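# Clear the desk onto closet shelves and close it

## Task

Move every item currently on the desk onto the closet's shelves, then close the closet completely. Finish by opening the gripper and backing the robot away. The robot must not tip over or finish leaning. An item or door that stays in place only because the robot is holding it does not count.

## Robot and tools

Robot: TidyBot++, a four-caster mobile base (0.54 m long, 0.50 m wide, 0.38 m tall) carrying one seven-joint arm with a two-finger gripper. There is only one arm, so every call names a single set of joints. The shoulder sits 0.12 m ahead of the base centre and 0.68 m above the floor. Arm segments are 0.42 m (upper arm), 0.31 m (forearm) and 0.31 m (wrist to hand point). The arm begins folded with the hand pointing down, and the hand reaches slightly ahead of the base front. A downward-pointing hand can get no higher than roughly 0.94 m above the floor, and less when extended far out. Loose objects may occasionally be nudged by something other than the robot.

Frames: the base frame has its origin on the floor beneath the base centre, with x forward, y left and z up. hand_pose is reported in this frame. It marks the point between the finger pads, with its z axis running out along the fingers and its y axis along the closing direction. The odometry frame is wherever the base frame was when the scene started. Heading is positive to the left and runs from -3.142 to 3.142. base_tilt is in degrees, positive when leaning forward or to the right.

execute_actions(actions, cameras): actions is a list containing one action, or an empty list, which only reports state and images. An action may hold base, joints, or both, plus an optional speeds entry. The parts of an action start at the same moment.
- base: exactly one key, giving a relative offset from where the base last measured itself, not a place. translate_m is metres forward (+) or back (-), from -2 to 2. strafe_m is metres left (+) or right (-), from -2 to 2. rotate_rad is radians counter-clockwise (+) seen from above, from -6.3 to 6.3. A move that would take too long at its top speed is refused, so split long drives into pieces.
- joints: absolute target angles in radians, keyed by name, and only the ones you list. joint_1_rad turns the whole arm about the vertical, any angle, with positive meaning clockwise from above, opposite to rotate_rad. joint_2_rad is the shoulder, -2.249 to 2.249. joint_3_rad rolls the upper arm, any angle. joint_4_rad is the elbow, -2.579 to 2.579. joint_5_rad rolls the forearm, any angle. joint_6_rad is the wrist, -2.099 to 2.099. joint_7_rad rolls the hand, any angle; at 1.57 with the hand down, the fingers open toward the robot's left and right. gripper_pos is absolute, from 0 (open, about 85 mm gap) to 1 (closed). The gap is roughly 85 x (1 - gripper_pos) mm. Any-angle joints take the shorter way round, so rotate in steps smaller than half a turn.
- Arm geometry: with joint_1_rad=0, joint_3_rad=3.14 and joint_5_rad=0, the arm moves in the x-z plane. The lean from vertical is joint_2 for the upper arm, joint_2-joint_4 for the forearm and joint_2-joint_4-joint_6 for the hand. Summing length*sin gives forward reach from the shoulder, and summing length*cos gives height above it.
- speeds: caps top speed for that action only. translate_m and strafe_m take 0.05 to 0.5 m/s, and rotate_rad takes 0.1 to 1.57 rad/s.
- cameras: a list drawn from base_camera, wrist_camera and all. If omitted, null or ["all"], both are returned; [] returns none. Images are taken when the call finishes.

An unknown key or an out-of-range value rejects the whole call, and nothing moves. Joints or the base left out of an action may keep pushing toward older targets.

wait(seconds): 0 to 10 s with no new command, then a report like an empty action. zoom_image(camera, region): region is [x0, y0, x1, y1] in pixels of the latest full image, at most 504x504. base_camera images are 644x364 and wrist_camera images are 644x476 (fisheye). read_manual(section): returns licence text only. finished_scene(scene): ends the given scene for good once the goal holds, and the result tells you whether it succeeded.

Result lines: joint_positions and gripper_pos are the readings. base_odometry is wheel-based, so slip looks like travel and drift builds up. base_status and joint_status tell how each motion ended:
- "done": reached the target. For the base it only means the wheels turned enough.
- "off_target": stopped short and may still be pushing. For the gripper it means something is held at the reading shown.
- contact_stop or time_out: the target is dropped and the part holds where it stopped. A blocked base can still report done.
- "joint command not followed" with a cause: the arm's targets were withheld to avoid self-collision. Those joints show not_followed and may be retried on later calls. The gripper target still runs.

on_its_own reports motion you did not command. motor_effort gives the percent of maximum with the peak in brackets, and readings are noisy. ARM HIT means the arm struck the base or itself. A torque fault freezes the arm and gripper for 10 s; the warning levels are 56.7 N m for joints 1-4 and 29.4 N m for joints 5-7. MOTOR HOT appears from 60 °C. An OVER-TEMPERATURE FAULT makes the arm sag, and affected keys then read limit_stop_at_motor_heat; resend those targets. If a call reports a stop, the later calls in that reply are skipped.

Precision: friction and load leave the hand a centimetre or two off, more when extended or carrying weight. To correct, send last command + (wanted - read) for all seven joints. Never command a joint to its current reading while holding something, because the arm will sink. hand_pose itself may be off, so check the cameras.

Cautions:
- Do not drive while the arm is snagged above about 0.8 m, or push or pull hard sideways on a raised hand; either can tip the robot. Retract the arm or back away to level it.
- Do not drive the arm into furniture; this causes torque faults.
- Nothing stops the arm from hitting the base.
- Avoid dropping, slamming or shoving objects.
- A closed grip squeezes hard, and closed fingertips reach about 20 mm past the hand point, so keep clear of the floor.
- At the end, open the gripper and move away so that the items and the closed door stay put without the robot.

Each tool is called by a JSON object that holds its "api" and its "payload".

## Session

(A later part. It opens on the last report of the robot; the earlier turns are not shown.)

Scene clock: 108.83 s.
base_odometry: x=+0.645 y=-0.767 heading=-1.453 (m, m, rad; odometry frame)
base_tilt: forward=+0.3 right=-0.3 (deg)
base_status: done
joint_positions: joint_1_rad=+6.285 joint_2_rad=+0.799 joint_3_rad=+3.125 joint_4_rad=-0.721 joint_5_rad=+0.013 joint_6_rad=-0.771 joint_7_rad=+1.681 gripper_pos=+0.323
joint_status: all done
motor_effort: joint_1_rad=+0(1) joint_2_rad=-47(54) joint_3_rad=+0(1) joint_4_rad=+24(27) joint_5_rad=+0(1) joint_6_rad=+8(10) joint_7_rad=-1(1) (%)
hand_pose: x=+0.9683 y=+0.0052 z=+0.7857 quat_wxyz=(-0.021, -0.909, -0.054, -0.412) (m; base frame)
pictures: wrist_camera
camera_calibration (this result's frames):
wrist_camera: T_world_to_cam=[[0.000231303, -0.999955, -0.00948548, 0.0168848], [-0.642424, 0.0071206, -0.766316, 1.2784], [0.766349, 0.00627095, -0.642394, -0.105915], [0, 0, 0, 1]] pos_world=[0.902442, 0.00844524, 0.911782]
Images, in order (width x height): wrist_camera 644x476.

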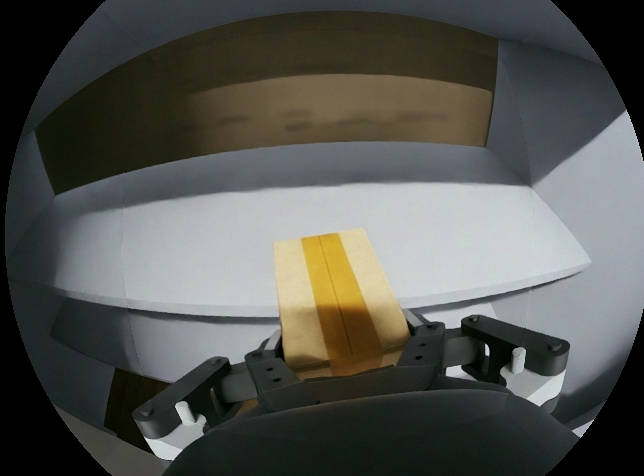

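{"api": "execute_actions", "payload": {"actions": [{"base":{"translate_m":0.17},"speeds":{"translate_m":0.2}}], "cameras": []}}

{"api": "execute_actions", "payload": {"actions": [{"joints":{"joint_4_rad":-0.83,"joint_6_rad":-0.64}}], "cameras": ["wrist_camera"]}}

Scene clock: 112.23 s.
base_odometry: x=+0.665 y=-0.936 heading=-1.452 (m, m, rad; odometry frame)
base_tilt: forward=+0.3 right=-0.3 (deg)
base_status: done
joint_positions: joint_1_rad=+6.286 joint_2_rad=+0.799 joint_3_rad=+3.125 joint_4_rad=-0.721 joint_5_rad=+0.013 joint_6_rad=-0.769 joint_7_rad=+1.681 gripper_pos=+0.323
joint_status: not commanded
motor_effort: joint_1_rad=+0(2) joint_2_rad=-47(49) joint_3_rad=+0(2) joint_4_rad=+24(24) joint_5_rad=+0(1) joint_6_rad=+8(8) joint_7_rad=-1(0) (%)
hand_pose: x=+0.9687 y=+0.0052 z=+0.7868 quat_wxyz=(-0.021, -0.909, -0.054, -0.413) (m; base frame)
pictures: none
No camera images: the call's "cameras" was empty. Leave "cameras" out to get every camera's image.

Scene clock: 113.27 s.
base_odometry: x=+0.665 y=-0.936 heading=-1.452 (m, m, rad; odometry frame)
base_tilt: forward=+0.3 right=-0.3 (deg)
base_status: not commanded
joint_positions: joint_1_rad=+6.286 joint_2_rad=+0.800 joint_3_rad=+3.125 joint_4_rad=-0.816 joint_5_rad=+0.013 joint_6_rad=-0.683 joint_7_rad=+1.681 gripper_pos=+0.323
joint_status: all done
motor_effort: joint_1_rad=+0(0) joint_2_rad=-47(50) joint_3_rad=-1(0) joint_4_rad=+22(24) joint_5_rad=+1(1) joint_6_rad=+8(8) joint_7_rad=-1(1) (%)
hand_pose: x=+0.9672 y=+0.0058 z=+0.7540 quat_wxyz=(-0.021, -0.911, -0.055, -0.409) (m; base frame)
pictures: wrist_camera
camera_calibration (this result's frames):
wrist_camera: T_world_to_cam=[[0.00128489, -0.999955, -0.00943645, 0.0160913], [-0.647491, 0.00635935, -0.762047, 1.25511], [0.762072, 0.00708916, -0.647453, -0.117551], [0, 0, 0, 1]] pos_world=[0.902232, 0.00894219, 0.880495]
Images, in order (width x height): wrist_camera 644x476.

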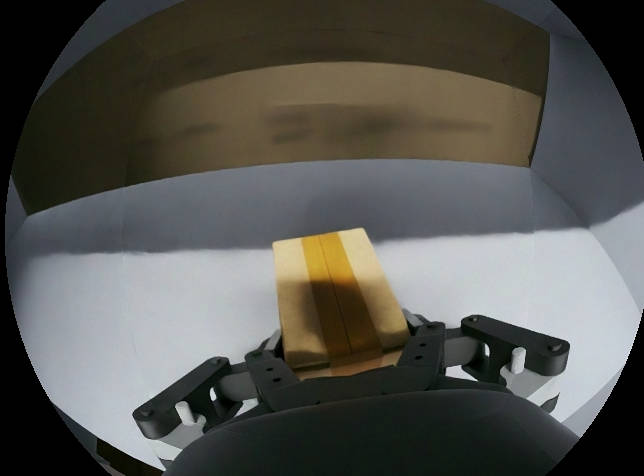

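{"api": "execute_actions", "payload": {"actions": [{"joints":{"joint_4_rad":-0.89,"joint_6_rad":-0.565}}], "cameras": ["wrist_camera"]}}

Scene clock: 115.27 s.
base_odometry: x=+0.665 y=-0.936 heading=-1.452 (m, m, rad; odometry frame)
base_tilt: forward=+0.3 right=-0.3 (deg)
base_status: not commanded
joint_positions: joint_1_rad=+6.286 joint_2_rad=+0.798 joint_3_rad=+3.125 joint_4_rad=-0.865 joint_5_rad=+0.013 joint_6_rad=-0.600 joint_7_rad=+1.681 gripper_pos=+0.323
joint_status: all done
motor_effort: joint_1_rad=+0(1) joint_2_rad=-47(48) joint_3_rad=+0(1) joint_4_rad=+24(24) joint_5_rad=+1(1) joint_6_rad=+8(8) joint_7_rad=+1(0) (%)
hand_pose: x=+0.9729 y=+0.0062 z=+0.7481 quat_wxyz=(-0.022, -0.903, -0.055, -0.425) (m; base frame)
pictures: wrist_camera
camera_calibration (this result's frames):
wrist_camera: T_world_to_cam=[[0.00225777, -0.99995, -0.00975157, 0.015716], [-0.619988, 0.00625148, -0.784587, 1.24441], [0.784608, 0.00781727, -0.619942, -0.168252], [0, 0, 0, 1]] pos_world=[0.903492, 0.00925115, 0.872191]
Images, in order (width x height): wrist_camera 644x476.

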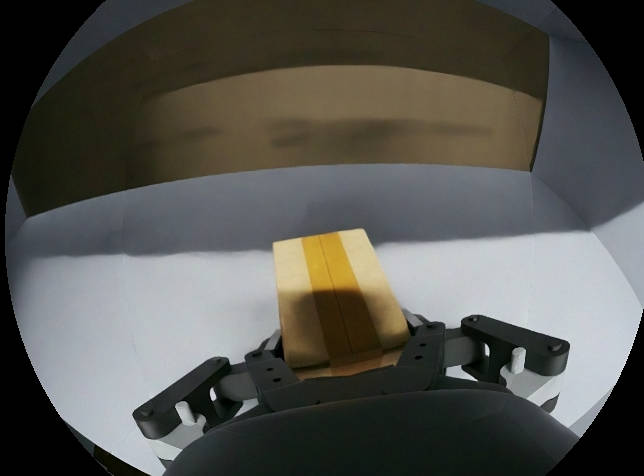

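{"api": "execute_actions", "payload": {"actions": [{"joints":{"joint_4_rad":-0.91}}], "cameras": []}}

Scene clock: 117.00 s.
base_odometry: x=+0.665 y=-0.936 heading=-1.452 (m, m, rad; odometry frame)
base_tilt: forward=+0.3 right=-0.3 (deg)
base_status: not commanded
joint_positions: joint_1_rad=+6.286 joint_2_rad=+0.792 joint_3_rad=+3.125 joint_4_rad=-0.877 joint_5_rad=+0.013 joint_6_rad=-0.598 joint_7_rad=+1.681 gripper_pos=+0.323
joint_status: all done
motor_effort: joint_1_rad=+0(0) joint_2_rad=-44(46) joint_3_rad=+0(1) joint_4_rad=+22(23) joint_5_rad=+0(1) joint_6_rad=+7(7) joint_7_rad=-1(1) (%)
hand_pose: x=+0.9701 y=+0.0063 z=+0.7476 quat_wxyz=(-0.021, -0.904, -0.055, -0.423) (m; base frame)
pictures: none
No camera images: the call's "cameras" was empty. Leave "cameras" out to get every camera's image.

{"api": "execute_actions", "payload": {"actions": [{"joints":{"gripper_pos":0,"joint_4_rad":-0.88}}], "cameras": []}}

{"api": "execute_actions", "payload": {"actions": [{"joints":{"joint_4_rad":-0.75,"joint_6_rad":-0.7},"base":{"translate_m":-0.3}}], "cameras": ["wrist_camera"]}}

Scene clock: 119.60 s.
base_odometry: x=+0.665 y=-0.936 heading=-1.452 (m, m, rad; odometry frame)
base_tilt: forward=+0.3 right=-0.3 (deg)
base_status: not commanded
joint_positions: joint_1_rad=+6.286 joint_2_rad=+0.790 joint_3_rad=+3.125 joint_4_rad=-0.877 joint_5_rad=+0.013 joint_6_rad=-0.596 joint_7_rad=+1.681 gripper_pos=+0.000
joint_status: all done
motor_effort: joint_1_rad=+0(1) joint_2_rad=-45(46) joint_3_rad=-1(1) joint_4_rad=+22(22) joint_5_rad=+1(1) joint_6_rad=+7(7) joint_7_rad=-1(1) (%)
hand_pose: x=+0.9703 y=+0.0063 z=+0.7489 quat_wxyz=(-0.022, -0.904, -0.055, -0.424) (m; base frame)
pictures: none
No camera images: the call's "cameras" was empty. Leave "cameras" out to get every camera's image.

Scene clock: 121.53 s.
base_odometry: x=+0.629 y=-0.638 heading=-1.451 (m, m, rad; odometry frame)
base_tilt: forward=+0.3 right=-0.3 (deg)
base_status: done
joint_positions: joint_1_rad=+6.288 joint_2_rad=+0.789 joint_3_rad=+3.125 joint_4_rad=-0.772 joint_5_rad=+0.013 joint_6_rad=-0.666 joint_7_rad=+1.681 gripper_pos=+0.000
joint_status: all done
motor_effort: joint_1_rad=+0(5) joint_2_rad=-46(49) joint_3_rad=-1(2) joint_4_rad=+23(25) joint_5_rad=+1(0) joint_6_rad=+7(8) joint_7_rad=-1(0) (%)
hand_pose: x=+0.9784 y=+0.0036 z=+0.7919 quat_wxyz=(-0.023, -0.896, -0.053, -0.441) (m; base frame)
pictures: wrist_camera
camera_calibration (this result's frames):
wrist_camera: T_world_to_cam=[[-0.000848359, -0.999951, -0.00986977, 0.0167057], [-0.59142, 0.00846034, -0.806319, 1.27142], [0.806363, 0.00515313, -0.591398, -0.189225], [0, 0, 0, 1]] pos_world=[0.904543, 0.00692332, 0.913431]
Images, in order (width x height): wrist_camera 644x476.

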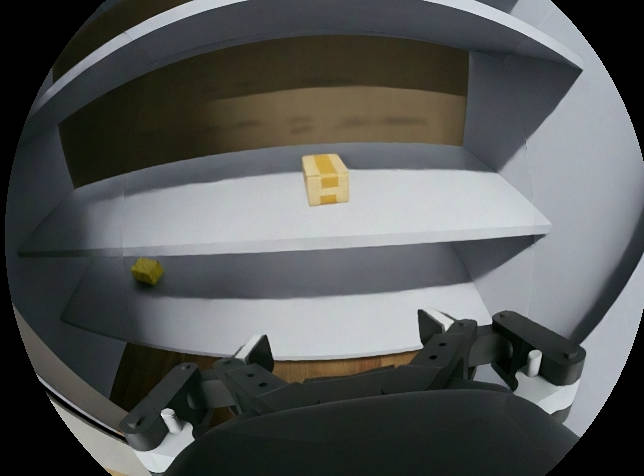

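{"api": "execute_actions", "payload": {"actions": [{"joints":{"joint_2_rad":0.1,"joint_4_rad":-0.93,"joint_6_rad":-1.3,"joint_7_rad":1.55},"base":{"translate_m":-0.9}}], "cameras": []}}

{"api": "execute_actions", "payload": {"actions": [{"joints":{"joint_1_rad":-3.0},"base":{"strafe_m":-0.82}}], "cameras": []}}

{"api": "execute_actions", "payload": {"actions": [{"joints":{"joint_1_rad":-3.15},"base":{"translate_m":-1.2}}], "cameras": ["wrist_camera"]}}

Scene clock: 128.10 s.
base_odometry: x=+0.521 y=+0.256 heading=-1.451 (m, m, rad; odometry frame)
base_tilt: forward=+0.3 right=-0.3 (deg)
base_status: done
joint_positions: joint_1_rad=+6.288 joint_2_rad=+0.096 joint_3_rad=+3.125 joint_4_rad=-0.902 joint_5_rad=+0.013 joint_6_rad=-1.267 joint_7_rad=+1.578 gripper_pos=+0.000
joint_status: all done
motor_effort: joint_1_rad=+0(3) joint_2_rad=-22(51) joint_3_rad=+0(1) joint_4_rad=+20(25) joint_5_rad=+1(0) joint_6_rad=+7(8) joint_7_rad=-1(0) (%)
hand_pose: x=+0.6625 y=+0.0034 z=+1.0721 quat_wxyz=(-0.005, -0.905, -0.008, -0.425) (m; base frame)
pictures: none
No camera images: the call's "cameras" was empty. Leave "cameras" out to get every camera's image.

Scene clock: 131.93 s.
base_odometry: x=-0.294 y=+0.158 heading=-1.450 (m, m, rad; odometry frame)
base_tilt: forward=+0.2 right=-0.3 (deg)
base_status: done
joint_positions: joint_1_rad=+3.295 joint_2_rad=+0.097 joint_3_rad=+3.125 joint_4_rad=-0.904 joint_5_rad=+0.013 joint_6_rad=-1.267 joint_7_rad=+1.578 gripper_pos=+0.000
joint_status: all done
motor_effort: joint_1_rad=+0(3) joint_2_rad=-21(25) joint_3_rad=+0(3) joint_4_rad=+19(20) joint_5_rad=+0(2) joint_6_rad=+7(8) joint_7_rad=+0(0) (%)
hand_pose: x=-0.4196 y=+0.0771 z=+1.0704 quat_wxyz=(+0.422, -0.060, -0.904, -0.036) (m; base frame)
pictures: none
No camera images: the call's "cameras" was empty. Leave "cameras" out to get every camera's image.

Scene clock: 135.70 s.
base_odometry: x=-0.438 y=+1.349 heading=-1.450 (m, m, rad; odometry frame)
base_tilt: forward=+0.2 right=-0.3 (deg)
base_status: done
joint_positions: joint_1_rad=+3.141 joint_2_rad=+0.102 joint_3_rad=+3.125 joint_4_rad=-0.905 joint_5_rad=+0.013 joint_6_rad=-1.268 joint_7_rad=+1.578 gripper_pos=+0.000
joint_status: all done
motor_effort: joint_1_rad=+0(2) joint_2_rad=-21(25) joint_3_rad=+0(1) joint_4_rad=+20(20) joint_5_rad=+1(1) joint_6_rad=+7(8) joint_7_rad=+0(1) (%)
hand_pose: x=-0.4266 y=-0.0063 z=+1.0667 quat_wxyz=(+0.420, +0.010, -0.908, -0.003) (m; base frame)
pictures: wrist_camera
camera_calibration (this result's frames):
wrist_camera: T_world_to_cam=[[0.0643916, 0.994744, -0.0796112, 0.123046], [0.626538, -0.102392, -0.772636, 1.1451], [-0.776727, -0.000128098, -0.629838, 0.471913], [0, 0, 0, 1]] pos_world=[-0.358824, -0.0050891, 1.19177]
Images, in order (width x height): wrist_camera 644x476.

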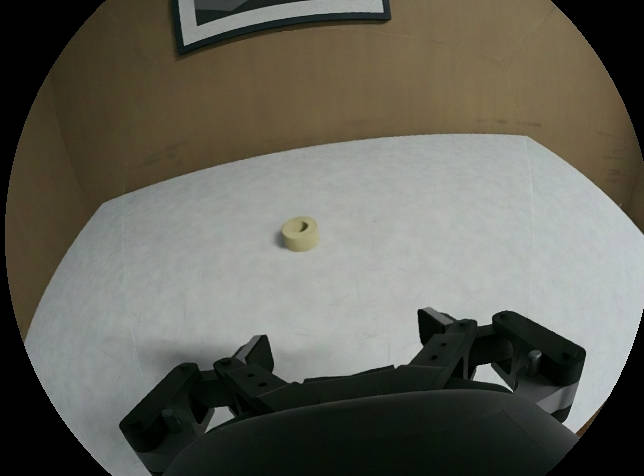

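{"api": "execute_actions", "payload": {"actions": [{"base":{"strafe_m":-0.03}}], "cameras": []}}

{"api": "execute_actions", "payload": {"actions": [{"joints":{"joint_4_rad":-1.13,"joint_6_rad":-1.03},"base":{"translate_m":-0.18}}], "cameras": ["wrist_camera"]}}

Scene clock: 138.07 s.
base_odometry: x=-0.468 y=+1.346 heading=-1.450 (m, m, rad; odometry frame)
base_tilt: forward=+0.2 right=-0.3 (deg)
base_status: done
joint_positions: joint_1_rad=+3.135 joint_2_rad=+0.102 joint_3_rad=+3.125 joint_4_rad=-0.905 joint_5_rad=+0.013 joint_6_rad=-1.268 joint_7_rad=+1.578 gripper_pos=+0.000
joint_status: not commanded
motor_effort: joint_1_rad=+1(3) joint_2_rad=-22(23) joint_3_rad=+0(2) joint_4_rad=+21(20) joint_5_rad=+1(1) joint_6_rad=+8(7) joint_7_rad=+0(1) (%)
hand_pose: x=-0.4265 y=-0.0092 z=+1.0666 quat_wxyz=(+0.420, +0.013, -0.908, -0.003) (m; base frame)
pictures: none
No camera images: the call's "cameras" was empty. Leave "cameras" out to get every camera's image.

Scene clock: 139.73 s.
base_odometry: x=-0.490 y=+1.524 heading=-1.450 (m, m, rad; odometry frame)
base_tilt: forward=+0.2 right=-0.3 (deg)
base_status: done
joint_positions: joint_1_rad=+3.135 joint_2_rad=+0.110 joint_3_rad=+3.125 joint_4_rad=-1.108 joint_5_rad=+0.013 joint_6_rad=-1.062 joint_7_rad=+1.578 gripper_pos=+0.000
joint_status: all done
motor_effort: joint_1_rad=+0(0) joint_2_rad=-23(27) joint_3_rad=+0(1) joint_4_rad=+22(23) joint_5_rad=+1(1) joint_6_rad=+7(8) joint_7_rad=+0(0) (%)
hand_pose: x=-0.4581 y=-0.0103 z=+1.0059 quat_wxyz=(+0.417, +0.014, -0.909, -0.003) (m; base frame)
pictures: wrist_camera
camera_calibration (this result's frames):
wrist_camera: T_world_to_cam=[[0.0570965, 0.995339, -0.0777134, 0.118967], [0.631139, -0.0962982, -0.769669, 1.11664], [-0.773566, -0.00510255, -0.633696, 0.414471], [0, 0, 0, 1]] pos_world=[-0.390929, -0.00876684, 1.13134]
Images, in order (width x height): wrist_camera 644x476.

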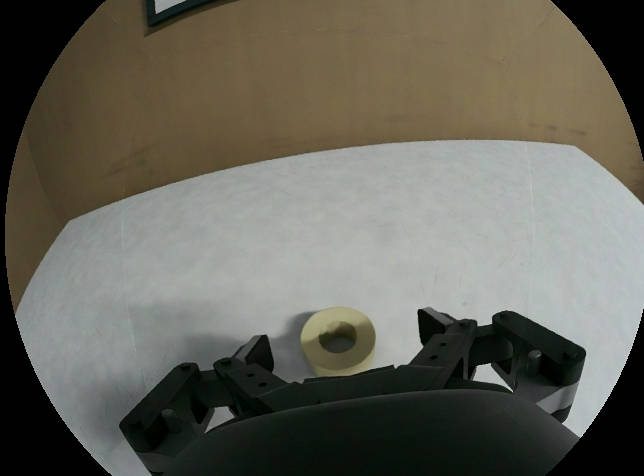

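{"api": "execute_actions", "payload": {"actions": [{"joints":{"joint_4_rad":-1.25,"joint_6_rad":-0.91}}], "cameras": ["wrist_camera"]}}

{"api": "execute_actions", "payload": {"actions": [{"joints":{"gripper_pos":1}}], "cameras": []}}

{"api": "execute_actions", "payload": {"actions": [{"joints":{"joint_4_rad":-0.95,"joint_6_rad":-1.22}}], "cameras": ["wrist_camera"]}}

Scene clock: 142.67 s.
base_odometry: x=-0.490 y=+1.524 heading=-1.450 (m, m, rad; odometry frame)
base_tilt: forward=+0.2 right=-0.3 (deg)
base_status: not commanded
joint_positions: joint_1_rad=+3.135 joint_2_rad=+0.108 joint_3_rad=+3.125 joint_4_rad=-1.228 joint_5_rad=+0.013 joint_6_rad=-0.947 joint_7_rad=+1.578 gripper_pos=+0.000
joint_status: all done
motor_effort: joint_1_rad=+0(0) joint_2_rad=-24(24) joint_3_rad=+0(0) joint_4_rad=+21(23) joint_5_rad=+1(1) joint_6_rad=+7(8) joint_7_rad=-1(0) (%)
hand_pose: x=-0.4672 y=-0.0108 z=+0.9701 quat_wxyz=(+0.416, +0.015, -0.909, -0.002) (m; base frame)
pictures: wrist_camera
camera_calibration (this result's frames):
wrist_camera: T_world_to_cam=[[0.0558462, 0.995463, -0.0770422, 0.116006], [0.633194, -0.0949719, -0.768144, 1.09427], [-0.771976, -0.00588476, -0.635625, 0.387244], [0, 0, 0, 1]] pos_world=[-0.400424, -0.00927522, 1.09564]
Images, in order (width x height): wrist_camera 644x476.

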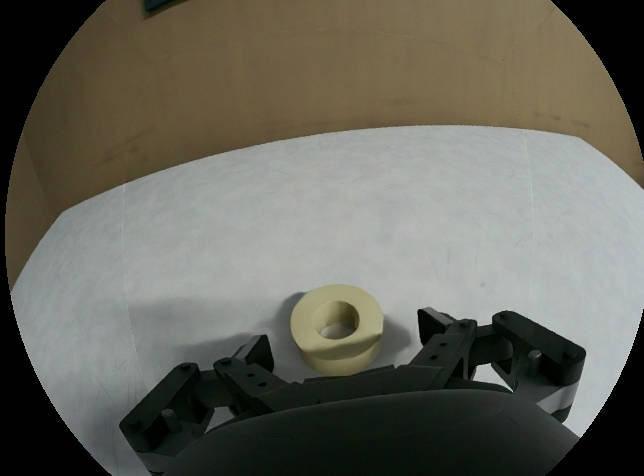

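Scene clock: 143.77 s.
base_odometry: x=-0.490 y=+1.524 heading=-1.450 (m, m, rad; odometry frame)
base_tilt: forward=+0.2 right=-0.3 (deg)
base_status: not commanded
joint_positions: joint_1_rad=+3.135 joint_2_rad=+0.105 joint_3_rad=+3.125 joint_4_rad=-1.229 joint_5_rad=+0.013 joint_6_rad=-0.942 joint_7_rad=+1.578 gripper_pos=+0.501
joint_status: gripper_pos off_target (ended at +0.501, target +1.000)
motor_effort: joint_1_rad=+0(0) joint_2_rad=-23(24) joint_3_rad=+0(1) joint_4_rad=+21(22) joint_5_rad=+1(2) joint_6_rad=+7(7) joint_7_rad=-1(0) (%)
hand_pose: x=-0.4673 y=-0.0108 z=+0.9725 quat_wxyz=(+0.420, +0.014, -0.908, -0.002) (m; base frame)
pictures: none
No camera images: the call's "cameras" was empty. Leave "cameras" out to get every camera's image.

Scene clock: 145.13 s.
base_odometry: x=-0.490 y=+1.524 heading=-1.450 (m, m, rad; odometry frame)
base_tilt: forward=+0.2 right=-0.3 (deg)
base_status: not commanded
joint_positions: joint_1_rad=+3.135 joint_2_rad=+0.103 joint_3_rad=+3.125 joint_4_rad=-0.975 joint_5_rad=+0.013 joint_6_rad=-1.185 joint_7_rad=+1.578 gripper_pos=+0.501
joint_status: all done
motor_effort: joint_1_rad=+0(0) joint_2_rad=-22(26) joint_3_rad=+0(0) joint_4_rad=+20(22) joint_5_rad=+1(1) joint_6_rad=+8(8) joint_7_rad=-1(0) (%)
hand_pose: x=-0.4406 y=-0.0096 z=+1.0507 quat_wxyz=(+0.426, +0.013, -0.905, -0.002) (m; base frame)
pictures: wrist_camera
camera_calibration (this result's frames):
wrist_camera: T_world_to_cam=[[0.0573912, 0.995144, -0.0799649, 0.123305], [0.617065, -0.0983238, -0.780745, 1.14558], [-0.784817, -0.00453556, -0.619711, 0.436734], [0, 0, 0, 1]] pos_world=[-0.371214, -0.00808828, 1.17491]
Images, in order (width x height): wrist_camera 644x476.

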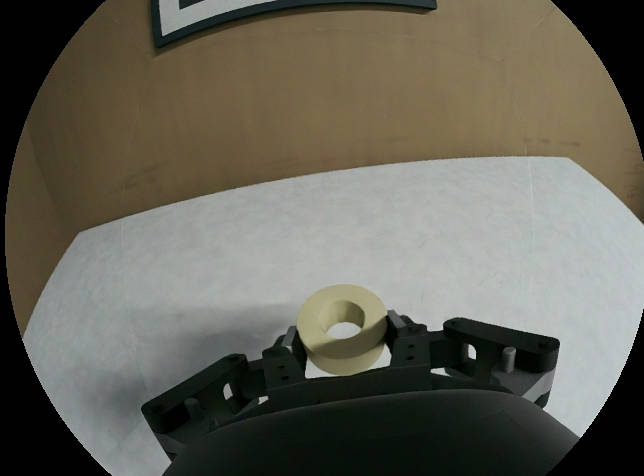

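{"api": "execute_actions", "payload": {"actions": [{"joints":{"joint_1_rad":6.1},"base":{"translate_m":1.5}}], "cameras": []}}

{"api": "execute_actions", "payload": {"actions": [{"joints":{"joint_1_rad":6.29,"joint_2_rad":0.79,"joint_4_rad":-0.70,"joint_6_rad":-0.72},"base":{"strafe_m":0.69}}], "cameras": []}}

{"api": "execute_actions", "payload": {"actions": [{"base":{"translate_m":0.85}}]}}

Scene clock: 151.67 s.
base_odometry: x=-0.310 y=+0.035 heading=-1.450 (m, m, rad; odometry frame)
base_tilt: forward=+0.3 right=-0.3 (deg)
base_status: done
joint_positions: joint_1_rad=+6.091 joint_2_rad=+0.108 joint_3_rad=+3.125 joint_4_rad=-0.974 joint_5_rad=+0.014 joint_6_rad=-1.186 joint_7_rad=+1.578 gripper_pos=+0.501
joint_status: all done
motor_effort: joint_1_rad=+0(2) joint_2_rad=-22(26) joint_3_rad=+0(2) joint_4_rad=+20(22) joint_5_rad=+1(1) joint_6_rad=+8(8) joint_7_rad=+0(0) (%)
hand_pose: x=+0.6689 y=+0.1133 z=+1.0473 quat_wxyz=(+0.037, -0.901, -0.097, -0.421) (m; base frame)
pictures: none
No camera images: the call's "cameras" was empty. Leave "cameras" out to get every camera's image.

Scene clock: 154.67 s.
base_odometry: x=+0.375 y=+0.118 heading=-1.450 (m, m, rad; odometry frame)
base_tilt: forward=+0.3 right=-0.3 (deg)
base_status: done
joint_positions: joint_1_rad=+6.278 joint_2_rad=+0.795 joint_3_rad=+3.125 joint_4_rad=-0.728 joint_5_rad=+0.014 joint_6_rad=-0.758 joint_7_rad=+1.578 gripper_pos=+0.501
joint_status: all done
motor_effort: joint_1_rad=+0(3) joint_2_rad=-46(50) joint_3_rad=+0(1) joint_4_rad=+22(25) joint_5_rad=+1(0) joint_6_rad=+7(8) joint_7_rad=+0(0) (%)
hand_pose: x=+0.9691 y=+0.0115 z=+0.7884 quat_wxyz=(+0.001, -0.909, -0.011, -0.417) (m; base frame)
pictures: none
No camera images: the call's "cameras" was empty. Leave "cameras" out to get every camera's image.

Scene clock: 157.70 s.
base_odometry: x=+0.478 y=-0.726 heading=-1.450 (m, m, rad; odometry frame)
base_tilt: forward=+0.3 right=-0.3 (deg)
base_status: done
joint_positions: joint_1_rad=+6.278 joint_2_rad=+0.794 joint_3_rad=+3.125 joint_4_rad=-0.727 joint_5_rad=+0.014 joint_6_rad=-0.754 joint_7_rad=+1.578 gripper_pos=+0.501
joint_status: not commanded
motor_effort: joint_1_rad=+0(1) joint_2_rad=-46(49) joint_3_rad=+0(1) joint_4_rad=+22(24) joint_5_rad=+1(1) joint_6_rad=+7(9) joint_7_rad=+0(0) (%)
hand_pose: x=+0.9701 y=+0.0114 z=+0.7912 quat_wxyz=(+0.001, -0.907, -0.011, -0.420) (m; base frame)
pictures: base_camera, wrist_camera
camera_calibration (this result's frames):
wrist_camera: T_world_to_cam=[[-0.0589386, -0.99446, -0.0870375, 0.141748], [-0.626647, 0.104727, -0.772234, 1.27207], [0.777071, 0.00902744, -0.629348, -0.124589], [0, 0, 0, 1]] pos_world=[0.90231, 0.00886697, 0.916265]
Images, in order (width x height): base_camera 644x364, wrist_camera 644x476.

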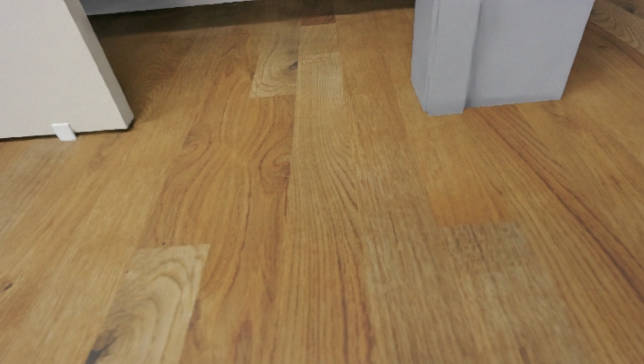

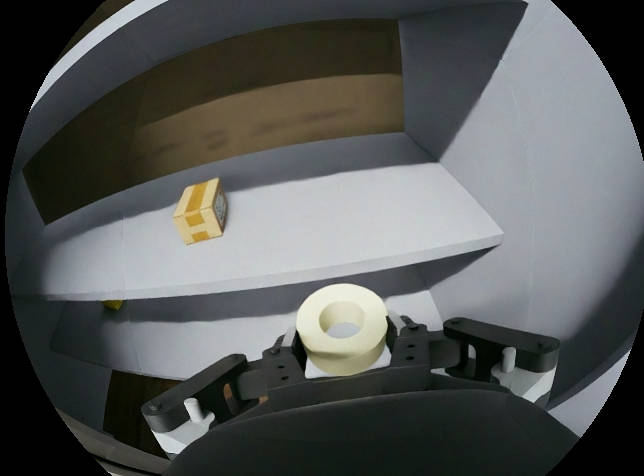

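{"api": "execute_actions", "payload": {"actions": [{"base":{"translate_m":0.23},"speeds":{"translate_m":0.25}}], "cameras": []}}

{"api": "execute_actions", "payload": {"actions": [{"joints":{"joint_4_rad":-0.9,"joint_6_rad":-0.56}}], "cameras": ["wrist_camera"]}}

Scene clock: 161.83 s.
base_odometry: x=+0.506 y=-0.955 heading=-1.450 (m, m, rad; odometry frame)
base_tilt: forward=+0.3 right=-0.3 (deg)
base_status: done
joint_positions: joint_1_rad=+6.278 joint_2_rad=+0.793 joint_3_rad=+3.125 joint_4_rad=-0.726 joint_5_rad=+0.014 joint_6_rad=-0.753 joint_7_rad=+1.578 gripper_pos=+0.501
joint_status: not commanded
motor_effort: joint_1_rad=+0(2) joint_2_rad=-47(48) joint_3_rad=+0(1) joint_4_rad=+22(24) joint_5_rad=+1(1) joint_6_rad=+7(8) joint_7_rad=+0(1) (%)
hand_pose: x=+0.9702 y=+0.0112 z=+0.7922 quat_wxyz=(+0.001, -0.907, -0.011, -0.421) (m; base frame)
pictures: none
No camera images: the call's "cameras" was empty. Leave "cameras" out to get every camera's image.

Scene clock: 163.00 s.
base_odometry: x=+0.506 y=-0.955 heading=-1.450 (m, m, rad; odometry frame)
base_tilt: forward=+0.3 right=-0.3 (deg)
base_status: not commanded
joint_positions: joint_1_rad=+6.278 joint_2_rad=+0.795 joint_3_rad=+3.125 joint_4_rad=-0.881 joint_5_rad=+0.014 joint_6_rad=-0.599 joint_7_rad=+1.578 gripper_pos=+0.501
joint_status: all done
motor_effort: joint_1_rad=+0(0) joint_2_rad=-47(48) joint_3_rad=+0(1) joint_4_rad=+23(24) joint_5_rad=+1(1) joint_6_rad=+8(8) joint_7_rad=+0(0) (%)
hand_pose: x=+0.9690 y=+0.0123 z=+0.7421 quat_wxyz=(+0.001, -0.908, -0.012, -0.420) (m; base frame)
pictures: wrist_camera
camera_calibration (this result's frames):
wrist_camera: T_world_to_cam=[[-0.0569924, -0.99457, -0.0870787, 0.136504], [-0.627137, 0.103529, -0.771998, 1.23358], [0.776821, 0.0106122, -0.629632, -0.154196], [0, 0, 0, 1]] pos_world=[0.901187, 0.00968818, 0.867123]
Images, in order (width x height): wrist_camera 644x476.

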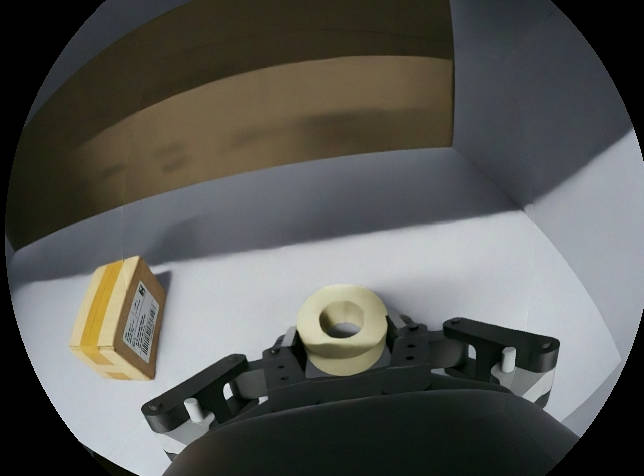

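{"api": "execute_actions", "payload": {"actions": [{"joints":{"joint_4_rad":-0.925,"joint_6_rad":-0.545}}], "cameras": []}}

{"api": "execute_actions", "payload": {"actions": [{"joints":{"gripper_pos":0,"joint_4_rad":-0.9}}], "cameras": []}}

{"api": "execute_actions", "payload": {"actions": [{"joints":{"joint_4_rad":-0.75,"joint_6_rad":-0.7},"base":{"translate_m":-0.36}}]}}

Scene clock: 164.90 s.
base_odometry: x=+0.506 y=-0.954 heading=-1.450 (m, m, rad; odometry frame)
base_tilt: forward=+0.3 right=-0.3 (deg)
base_status: not commanded
joint_positions: joint_1_rad=+6.278 joint_2_rad=+0.794 joint_3_rad=+3.125 joint_4_rad=-0.899 joint_5_rad=+0.014 joint_6_rad=-0.579 joint_7_rad=+1.578 gripper_pos=+0.501
joint_status: all done
motor_effort: joint_1_rad=+0(0) joint_2_rad=-46(46) joint_3_rad=-1(0) joint_4_rad=+21(23) joint_5_rad=+1(1) joint_6_rad=+7(7) joint_7_rad=+0(1) (%)
hand_pose: x=+0.9688 y=+0.0124 z=+0.7377 quat_wxyz=(+0.002, -0.907, -0.012, -0.421) (m; base frame)
pictures: none
No camera images: the call's "cameras" was empty. Leave "cameras" out to get every camera's image.

Scene clock: 166.00 s.
base_odometry: x=+0.506 y=-0.954 heading=-1.450 (m, m, rad; odometry frame)
base_tilt: forward=+0.3 right=-0.3 (deg)
base_status: not commanded
joint_positions: joint_1_rad=+6.278 joint_2_rad=+0.794 joint_3_rad=+3.125 joint_4_rad=-0.899 joint_5_rad=+0.014 joint_6_rad=-0.579 joint_7_rad=+1.578 gripper_pos=+0.000
joint_status: all done
motor_effort: joint_1_rad=+0(0) joint_2_rad=-47(47) joint_3_rad=-1(1) joint_4_rad=+22(23) joint_5_rad=+1(1) joint_6_rad=+8(7) joint_7_rad=-1(0) (%)
hand_pose: x=+0.9688 y=+0.0124 z=+0.7377 quat_wxyz=(+0.002, -0.907, -0.012, -0.421) (m; base frame)
pictures: none
No camera images: the call's "cameras" was empty. Leave "cameras" out to get every camera's image.

Scene clock: 168.10 s.
base_odometry: x=+0.462 y=-0.597 heading=-1.450 (m, m, rad; odometry frame)
base_tilt: forward=+0.3 right=-0.3 (deg)
base_status: done
joint_positions: joint_1_rad=+6.282 joint_2_rad=+0.788 joint_3_rad=+3.125 joint_4_rad=-0.772 joint_5_rad=+0.014 joint_6_rad=-0.666 joint_7_rad=+1.578 gripper_pos=+0.000
joint_status: all done
motor_effort: joint_1_rad=+0(5) joint_2_rad=-46(49) joint_3_rad=+0(2) joint_4_rad=+22(24) joint_5_rad=+1(0) joint_6_rad=+7(8) joint_7_rad=-1(1) (%)
hand_pose: x=+0.9783 y=+0.0082 z=+0.7923 quat_wxyz=(+0.000, -0.897, -0.009, -0.442) (m; base frame)
pictures: base_camera, wrist_camera
camera_calibration (this result's frames):
wrist_camera: T_world_to_cam=[[-0.0581515, -0.994205, -0.0904115, 0.141082], [-0.58833, 0.107296, -0.801471, 1.26394], [0.806527, 0.00658502, -0.59116, -0.189278], [0, 0, 0, 1]] pos_world=[0.904478, 0.00589468, 0.913875]
Images, in order (width x height): base_camera 644x364, wrist_camera 644x476.

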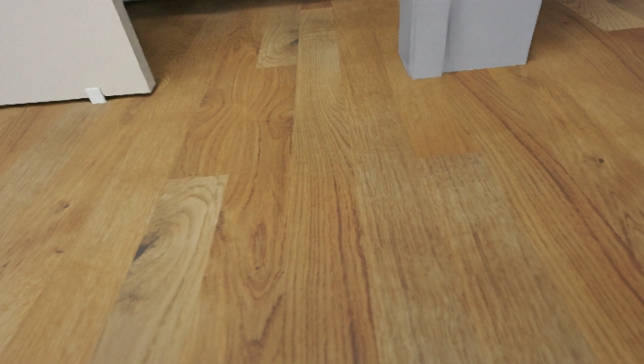

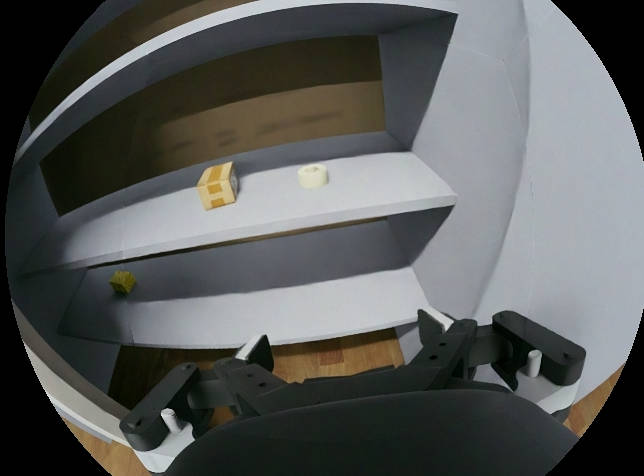

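{"api": "execute_actions", "payload": {"actions": [{"joints":{"joint_2_rad":-0.01,"joint_4_rad":-1.73,"joint_6_rad":0.165,"joint_7_rad":3.18,"gripper_pos":1}}], "cameras": []}}

{"api": "execute_actions", "payload": {"actions": [{"base":{"strafe_m":0.378}}]}}

Scene clock: 172.17 s.
base_odometry: x=+0.462 y=-0.597 heading=-1.450 (m, m, rad; odometry frame)
base_tilt: forward=+0.3 right=-0.3 (deg)
base_status: not commanded
joint_positions: joint_1_rad=+6.282 joint_2_rad=-0.005 joint_3_rad=+3.125 joint_4_rad=-1.702 joint_5_rad=+0.014 joint_6_rad=+0.130 joint_7_rad=+3.155 gripper_pos=+0.999
joint_status: all done
motor_effort: joint_1_rad=+0(0) joint_2_rad=-22(47) joint_3_rad=+0(1) joint_4_rad=+24(23) joint_5_rad=+0(1) joint_6_rad=+9(9) joint_7_rad=-1(1) (%)
hand_pose: x=+0.7397 y=+0.0128 z=+1.0642 quat_wxyz=(-0.503, -0.487, -0.510, -0.499) (m; base frame)
pictures: none
No camera images: the call's "cameras" was empty. Leave "cameras" out to get every camera's image.

Scene clock: 174.27 s.
base_odometry: x=+0.838 y=-0.551 heading=-1.449 (m, m, rad; odometry frame)
base_tilt: forward=+0.3 right=-0.3 (deg)
base_status: done
joint_positions: joint_1_rad=+6.284 joint_2_rad=-0.005 joint_3_rad=+3.125 joint_4_rad=-1.703 joint_5_rad=+0.014 joint_6_rad=+0.130 joint_7_rad=+3.155 gripper_pos=+0.999
joint_status: not commanded
motor_effort: joint_1_rad=+1(3) joint_2_rad=-21(23) joint_3_rad=+1(3) joint_4_rad=+23(24) joint_5_rad=+0(0) joint_6_rad=+9(10) joint_7_rad=-1(0) (%)
hand_pose: x=+0.7397 y=+0.0121 z=+1.0639 quat_wxyz=(-0.503, -0.488, -0.510, -0.499) (m; base frame)
pictures: base_camera, wrist_camera
camera_calibration (this result's frames):
wrist_camera: T_world_to_cam=[[-0.00116175, -0.096428, 0.995339, -1.05247], [0.0415911, -0.994483, -0.0962966, 0.138038], [0.999134, 0.0412854, 0.00516589, -0.613631], [0, 0, 0, 1]] pos_world=[0.606136, 0.0611224, 1.06403]
Images, in order (width x height): base_camera 644x364, wrist_camera 644x476.

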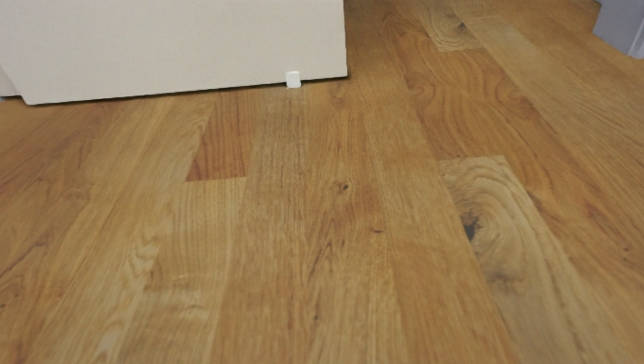

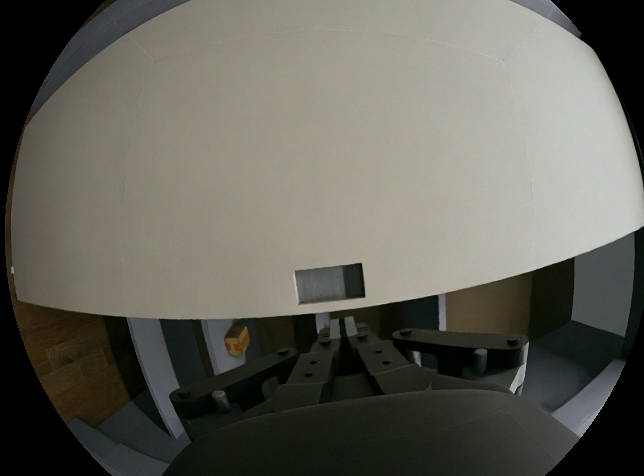

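{"api": "execute_actions", "payload": {"actions": [{"base":{"strafe_m":0.006},"joints":{"joint_2_rad":0.015},"speeds":{"strafe_m":0.05}}], "cameras": []}}

{"api": "execute_actions", "payload": {"actions": [{"base":{"translate_m":0.135},"speeds":{"translate_m":0.12}}], "cameras": ["wrist_camera"]}}

Scene clock: 182.03 s.
base_odometry: x=+0.844 y=-0.550 heading=-1.449 (m, m, rad; odometry frame)
base_tilt: forward=+0.3 right=-0.3 (deg)
base_status: done
joint_positions: joint_1_rad=+6.284 joint_2_rad=+0.007 joint_3_rad=+3.125 joint_4_rad=-1.704 joint_5_rad=+0.014 joint_6_rad=+0.130 joint_7_rad=+3.155 gripper_pos=+0.999
joint_status: all done
motor_effort: joint_1_rad=+0(3) joint_2_rad=-21(22) joint_3_rad=+0(3) joint_4_rad=+23(23) joint_5_rad=+1(0) joint_6_rad=+9(10) joint_7_rad=+0(0) (%)
hand_pose: x=+0.7441 y=+0.0116 z=+1.0558 quat_wxyz=(-0.500, -0.491, -0.513, -0.495) (m; base frame)
pictures: none
No camera images: the call's "cameras" was empty. Leave "cameras" out to get every camera's image.

Scene clock: 183.73 s.
base_odometry: x=+0.860 y=-0.684 heading=-1.449 (m, m, rad; odometry frame)
base_tilt: forward=+0.3 right=-0.3 (deg)
base_status: done
joint_positions: joint_1_rad=+6.284 joint_2_rad=+0.013 joint_3_rad=+3.125 joint_4_rad=-1.705 joint_5_rad=+0.014 joint_6_rad=+0.131 joint_7_rad=+3.155 gripper_pos=+0.999
joint_status: not commanded
motor_effort: joint_1_rad=+0(1) joint_2_rad=-23(24) joint_3_rad=+0(0) joint_4_rad=+24(25) joint_5_rad=+1(0) joint_6_rad=+9(10) joint_7_rad=-1(1) (%)
hand_pose: x=+0.7464 y=+0.0116 z=+1.0514 quat_wxyz=(-0.498, -0.493, -0.515, -0.494) (m; base frame)
pictures: wrist_camera
camera_calibration (this result's frames):
wrist_camera: T_world_to_cam=[[0.0183368, -0.0964262, 0.995171, -1.05447], [0.038952, -0.994514, -0.0970802, 0.13888], [0.999073, 0.040544, -0.0144802, -0.599556], [0, 0, 0, 1]] pos_world=[0.612926, 0.0607485, 1.05418]
Images, in order (width x height): wrist_camera 644x476.

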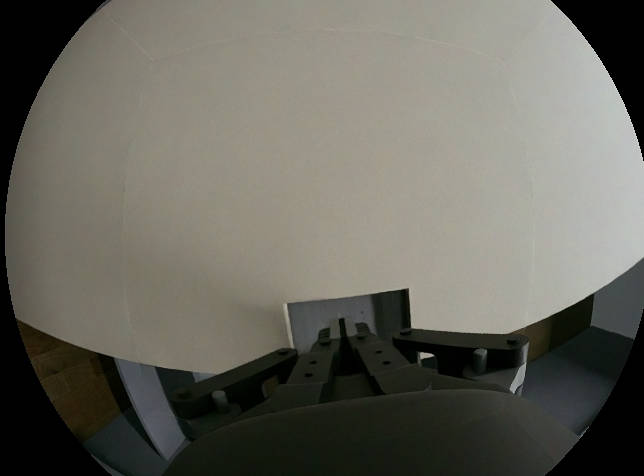

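{"api": "execute_actions", "payload": {"actions": [{"base":{"translate_m":0.016},"speeds":{"translate_m":0.05}}], "cameras": []}}

{"api": "execute_actions", "payload": {"actions": [{"base":{"strafe_m":-0.25},"speeds":{"strafe_m":0.13}}]}}

Scene clock: 185.37 s.
base_odometry: x=+0.863 y=-0.700 heading=-1.449 (m, m, rad; odometry frame)
base_tilt: forward=+0.3 right=-0.3 (deg)
base_status: done
joint_positions: joint_1_rad=+6.284 joint_2_rad=+0.013 joint_3_rad=+3.125 joint_4_rad=-1.705 joint_5_rad=+0.014 joint_6_rad=+0.131 joint_7_rad=+3.155 gripper_pos=+0.999
joint_status: not commanded
motor_effort: joint_1_rad=+0(2) joint_2_rad=-22(24) joint_3_rad=+0(2) joint_4_rad=+24(24) joint_5_rad=+1(0) joint_6_rad=+9(9) joint_7_rad=-1(1) (%)
hand_pose: x=+0.7465 y=+0.0116 z=+1.0512 quat_wxyz=(-0.498, -0.493, -0.515, -0.494) (m; base frame)
pictures: none
No camera images: the call's "cameras" was empty. Leave "cameras" out to get every camera's image.

Scene clock: 188.17 s.
base_odometry: x=+0.614 y=-0.731 heading=-1.449 (m, m, rad; odometry frame)
base_tilt: forward=+0.3 right=-0.3 (deg)
base_status: done
joint_positions: joint_1_rad=+6.289 joint_2_rad=+0.013 joint_3_rad=+3.117 joint_4_rad=-1.705 joint_5_rad=+0.014 joint_6_rad=+0.131 joint_7_rad=+3.155 gripper_pos=+0.999
joint_status: not commanded
motor_effort: joint_1_rad=-1(8) joint_2_rad=-22(23) joint_3_rad=+0(7) joint_4_rad=+24(25) joint_5_rad=+0(0) joint_6_rad=+9(10) joint_7_rad=-1(1) (%)
hand_pose: x=+0.7464 y=+0.0132 z=+1.0512 quat_wxyz=(-0.497, -0.492, -0.516, -0.494) (m; base frame)
pictures: base_camera, wrist_camera
camera_calibration (this result's frames):
wrist_camera: T_world_to_cam=[[0.0187468, -0.0964791, 0.995158, -1.05444], [0.0415136, -0.9944, -0.0971876, 0.138645], [0.998962, 0.0431346, -0.0146366, -0.599359], [0, 0, 0, 1]] pos_world=[0.612749, 0.0619903, 1.05404]
Images, in order (width x height): base_camera 644x364, wrist_camera 644x476.

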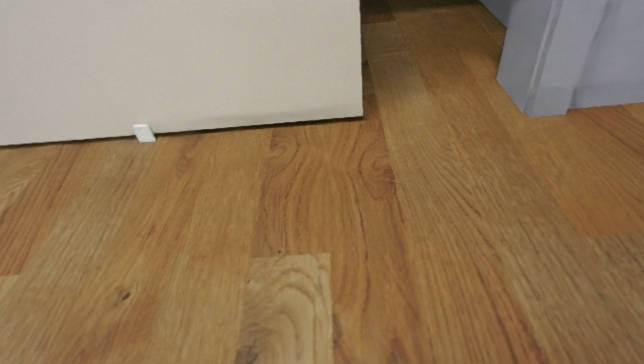

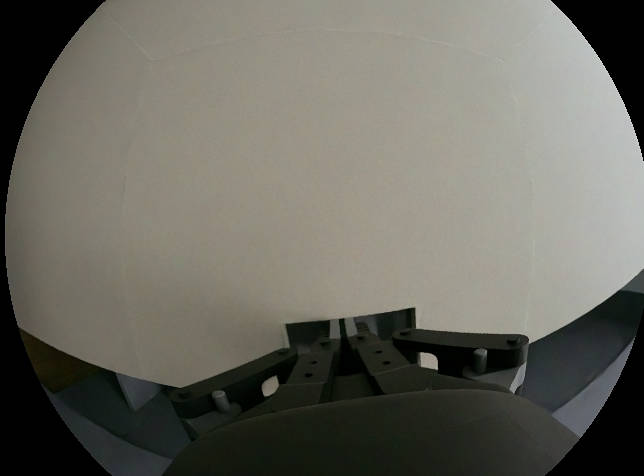

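{"api": "execute_actions", "payload": {"actions": [{"base":{"translate_m":0.006},"speeds":{"translate_m":0.05}}], "cameras": []}}

{"api": "execute_actions", "payload": {"actions": [{"base":{"strafe_m":-0.19},"speeds":{"strafe_m":0.1}}]}}

Scene clock: 190.43 s.
base_odometry: x=+0.615 y=-0.737 heading=-1.449 (m, m, rad; odometry frame)
base_tilt: forward=+0.3 right=-0.3 (deg)
base_status: done
joint_positions: joint_1_rad=+6.289 joint_2_rad=+0.012 joint_3_rad=+3.117 joint_4_rad=-1.706 joint_5_rad=+0.014 joint_6_rad=+0.132 joint_7_rad=+3.155 gripper_pos=+0.999
joint_status: not commanded
motor_effort: joint_1_rad=+0(1) joint_2_rad=-22(24) joint_3_rad=+0(1) joint_4_rad=+23(25) joint_5_rad=+0(0) joint_6_rad=+9(10) joint_7_rad=+0(1) (%)
hand_pose: x=+0.7458 y=+0.0132 z=+1.0518 quat_wxyz=(-0.498, -0.492, -0.515, -0.495) (m; base frame)
pictures: none
No camera images: the call's "cameras" was empty. Leave "cameras" out to get every camera's image.

Scene clock: 192.87 s.
base_odometry: x=+0.426 y=-0.760 heading=-1.449 (m, m, rad; odometry frame)
base_tilt: forward=+0.3 right=-0.3 (deg)
base_status: done
joint_positions: joint_1_rad=+6.283 joint_2_rad=+0.012 joint_3_rad=+3.115 joint_4_rad=-1.706 joint_5_rad=+0.014 joint_6_rad=+0.132 joint_7_rad=+3.155 gripper_pos=+0.999
joint_status: not commanded
motor_effort: joint_1_rad=-1(7) joint_2_rad=-22(22) joint_3_rad=-1(7) joint_4_rad=+23(25) joint_5_rad=+0(1) joint_6_rad=+9(9) joint_7_rad=-1(0) (%)
hand_pose: x=+0.7457 y=+0.0182 z=+1.0517 quat_wxyz=(-0.496, -0.490, -0.517, -0.497) (m; base frame)
pictures: base_camera, wrist_camera
camera_calibration (this result's frames):
wrist_camera: T_world_to_cam=[[0.0183765, -0.0963495, 0.995178, -1.05414], [0.0495998, -0.994033, -0.0971545, 0.137634], [0.9986, 0.051146, -0.0134879, -0.599976], [0, 0, 0, 1]] pos_world=[0.611681, 0.0659333, 1.05434]
Images, in order (width x height): base_camera 644x364, wrist_camera 644x476.

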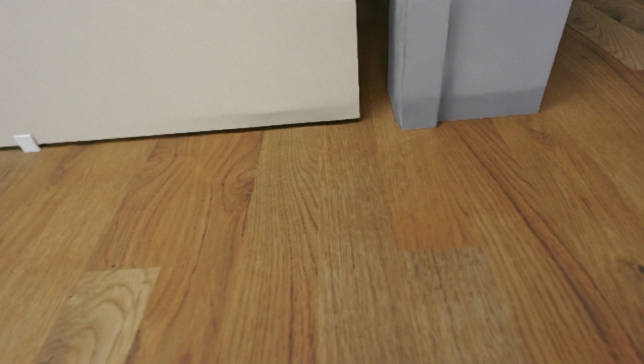

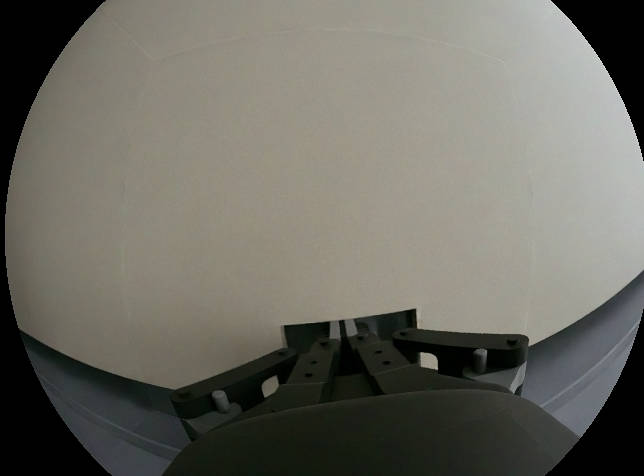

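{"api": "execute_actions", "payload": {"actions": [{"base":{"strafe_m":-0.092},"speeds":{"strafe_m":0.05}}]}}

Scene clock: 195.87 s.
base_odometry: x=+0.335 y=-0.772 heading=-1.448 (m, m, rad; odometry frame)
base_tilt: forward=+0.3 right=-0.3 (deg)
base_status: done
joint_positions: joint_1_rad=+6.265 joint_2_rad=+0.012 joint_3_rad=+3.108 joint_4_rad=-1.706 joint_5_rad=+0.014 joint_6_rad=+0.132 joint_7_rad=+3.155 gripper_pos=+0.999
joint_status: not commanded
motor_effort: joint_1_rad=+3(8) joint_2_rad=-21(25) joint_3_rad=+3(8) joint_4_rad=+23(25) joint_5_rad=+0(0) joint_6_rad=+9(10) joint_7_rad=-1(1) (%)
hand_pose: x=+0.7449 y=+0.0339 z=+1.0517 quat_wxyz=(-0.490, -0.483, -0.524, -0.503) (m; base frame)
pictures: base_camera, wrist_camera
camera_calibration (this result's frames):
wrist_camera: T_world_to_cam=[[0.0208401, -0.095938, 0.995169, -1.05443], [0.0745126, -0.992468, -0.0972379, 0.134731], [0.997002, 0.0761791, -0.0135346, -0.599651], [0, 0, 0, 1]] pos_world=[0.609789, 0.0782378, 1.05432]
Images, in order (width x height): base_camera 644x364, wrist_camera 644x476.

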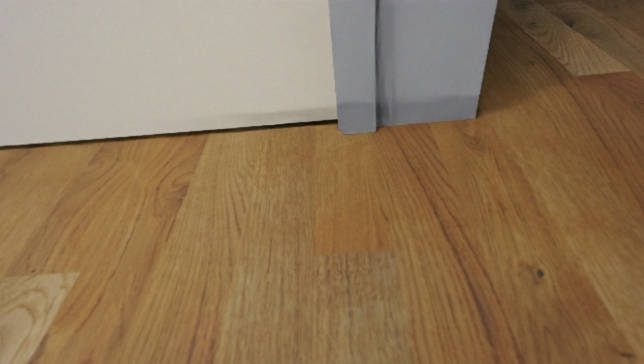

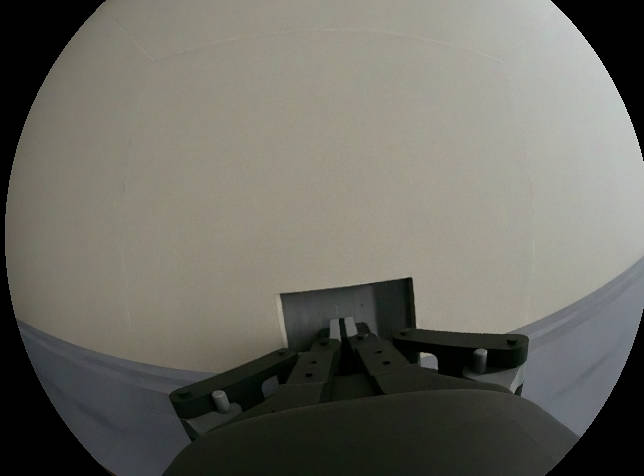

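{"api": "execute_actions", "payload": {"actions": [{"base":{"translate_m":-0.6}}], "cameras": ["wrist_camera"]}}

Scene clock: 199.90 s.
base_odometry: x=+0.262 y=-0.176 heading=-1.448 (m, m, rad; odometry frame)
base_tilt: forward=+0.3 right=-0.3 (deg)
base_status: done
joint_positions: joint_1_rad=+6.279 joint_2_rad=+0.014 joint_3_rad=+3.110 joint_4_rad=-1.707 joint_5_rad=+0.014 joint_6_rad=+0.132 joint_7_rad=+3.155 gripper_pos=+0.999
joint_status: not commanded
motor_effort: joint_1_rad=+0(4) joint_2_rad=-22(25) joint_3_rad=+0(4) joint_4_rad=+24(24) joint_5_rad=+0(0) joint_6_rad=+9(10) joint_7_rad=-1(0) (%)
hand_pose: x=+0.7460 y=+0.0243 z=+1.0502 quat_wxyz=(-0.493, -0.488, -0.520, -0.498) (m; base frame)
pictures: wrist_camera
camera_calibration (this result's frames):
wrist_camera: T_world_to_cam=[[0.0213837, -0.0962043, 0.995132, -1.05432], [0.0590392, -0.993501, -0.0973153, 0.136612], [0.998027, 0.0608327, -0.0155649, -0.598241], [0, 0, 0, 1]] pos_world=[0.61154, 0.0706872, 1.05317]
Images, in order (width x height): wrist_camera 644x476.

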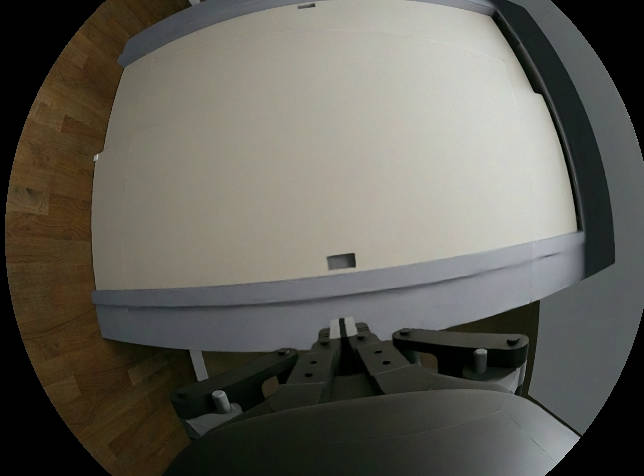

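{"api": "finished_scene", "payload": {"scene": 2}}

The scene is finished: the task was done.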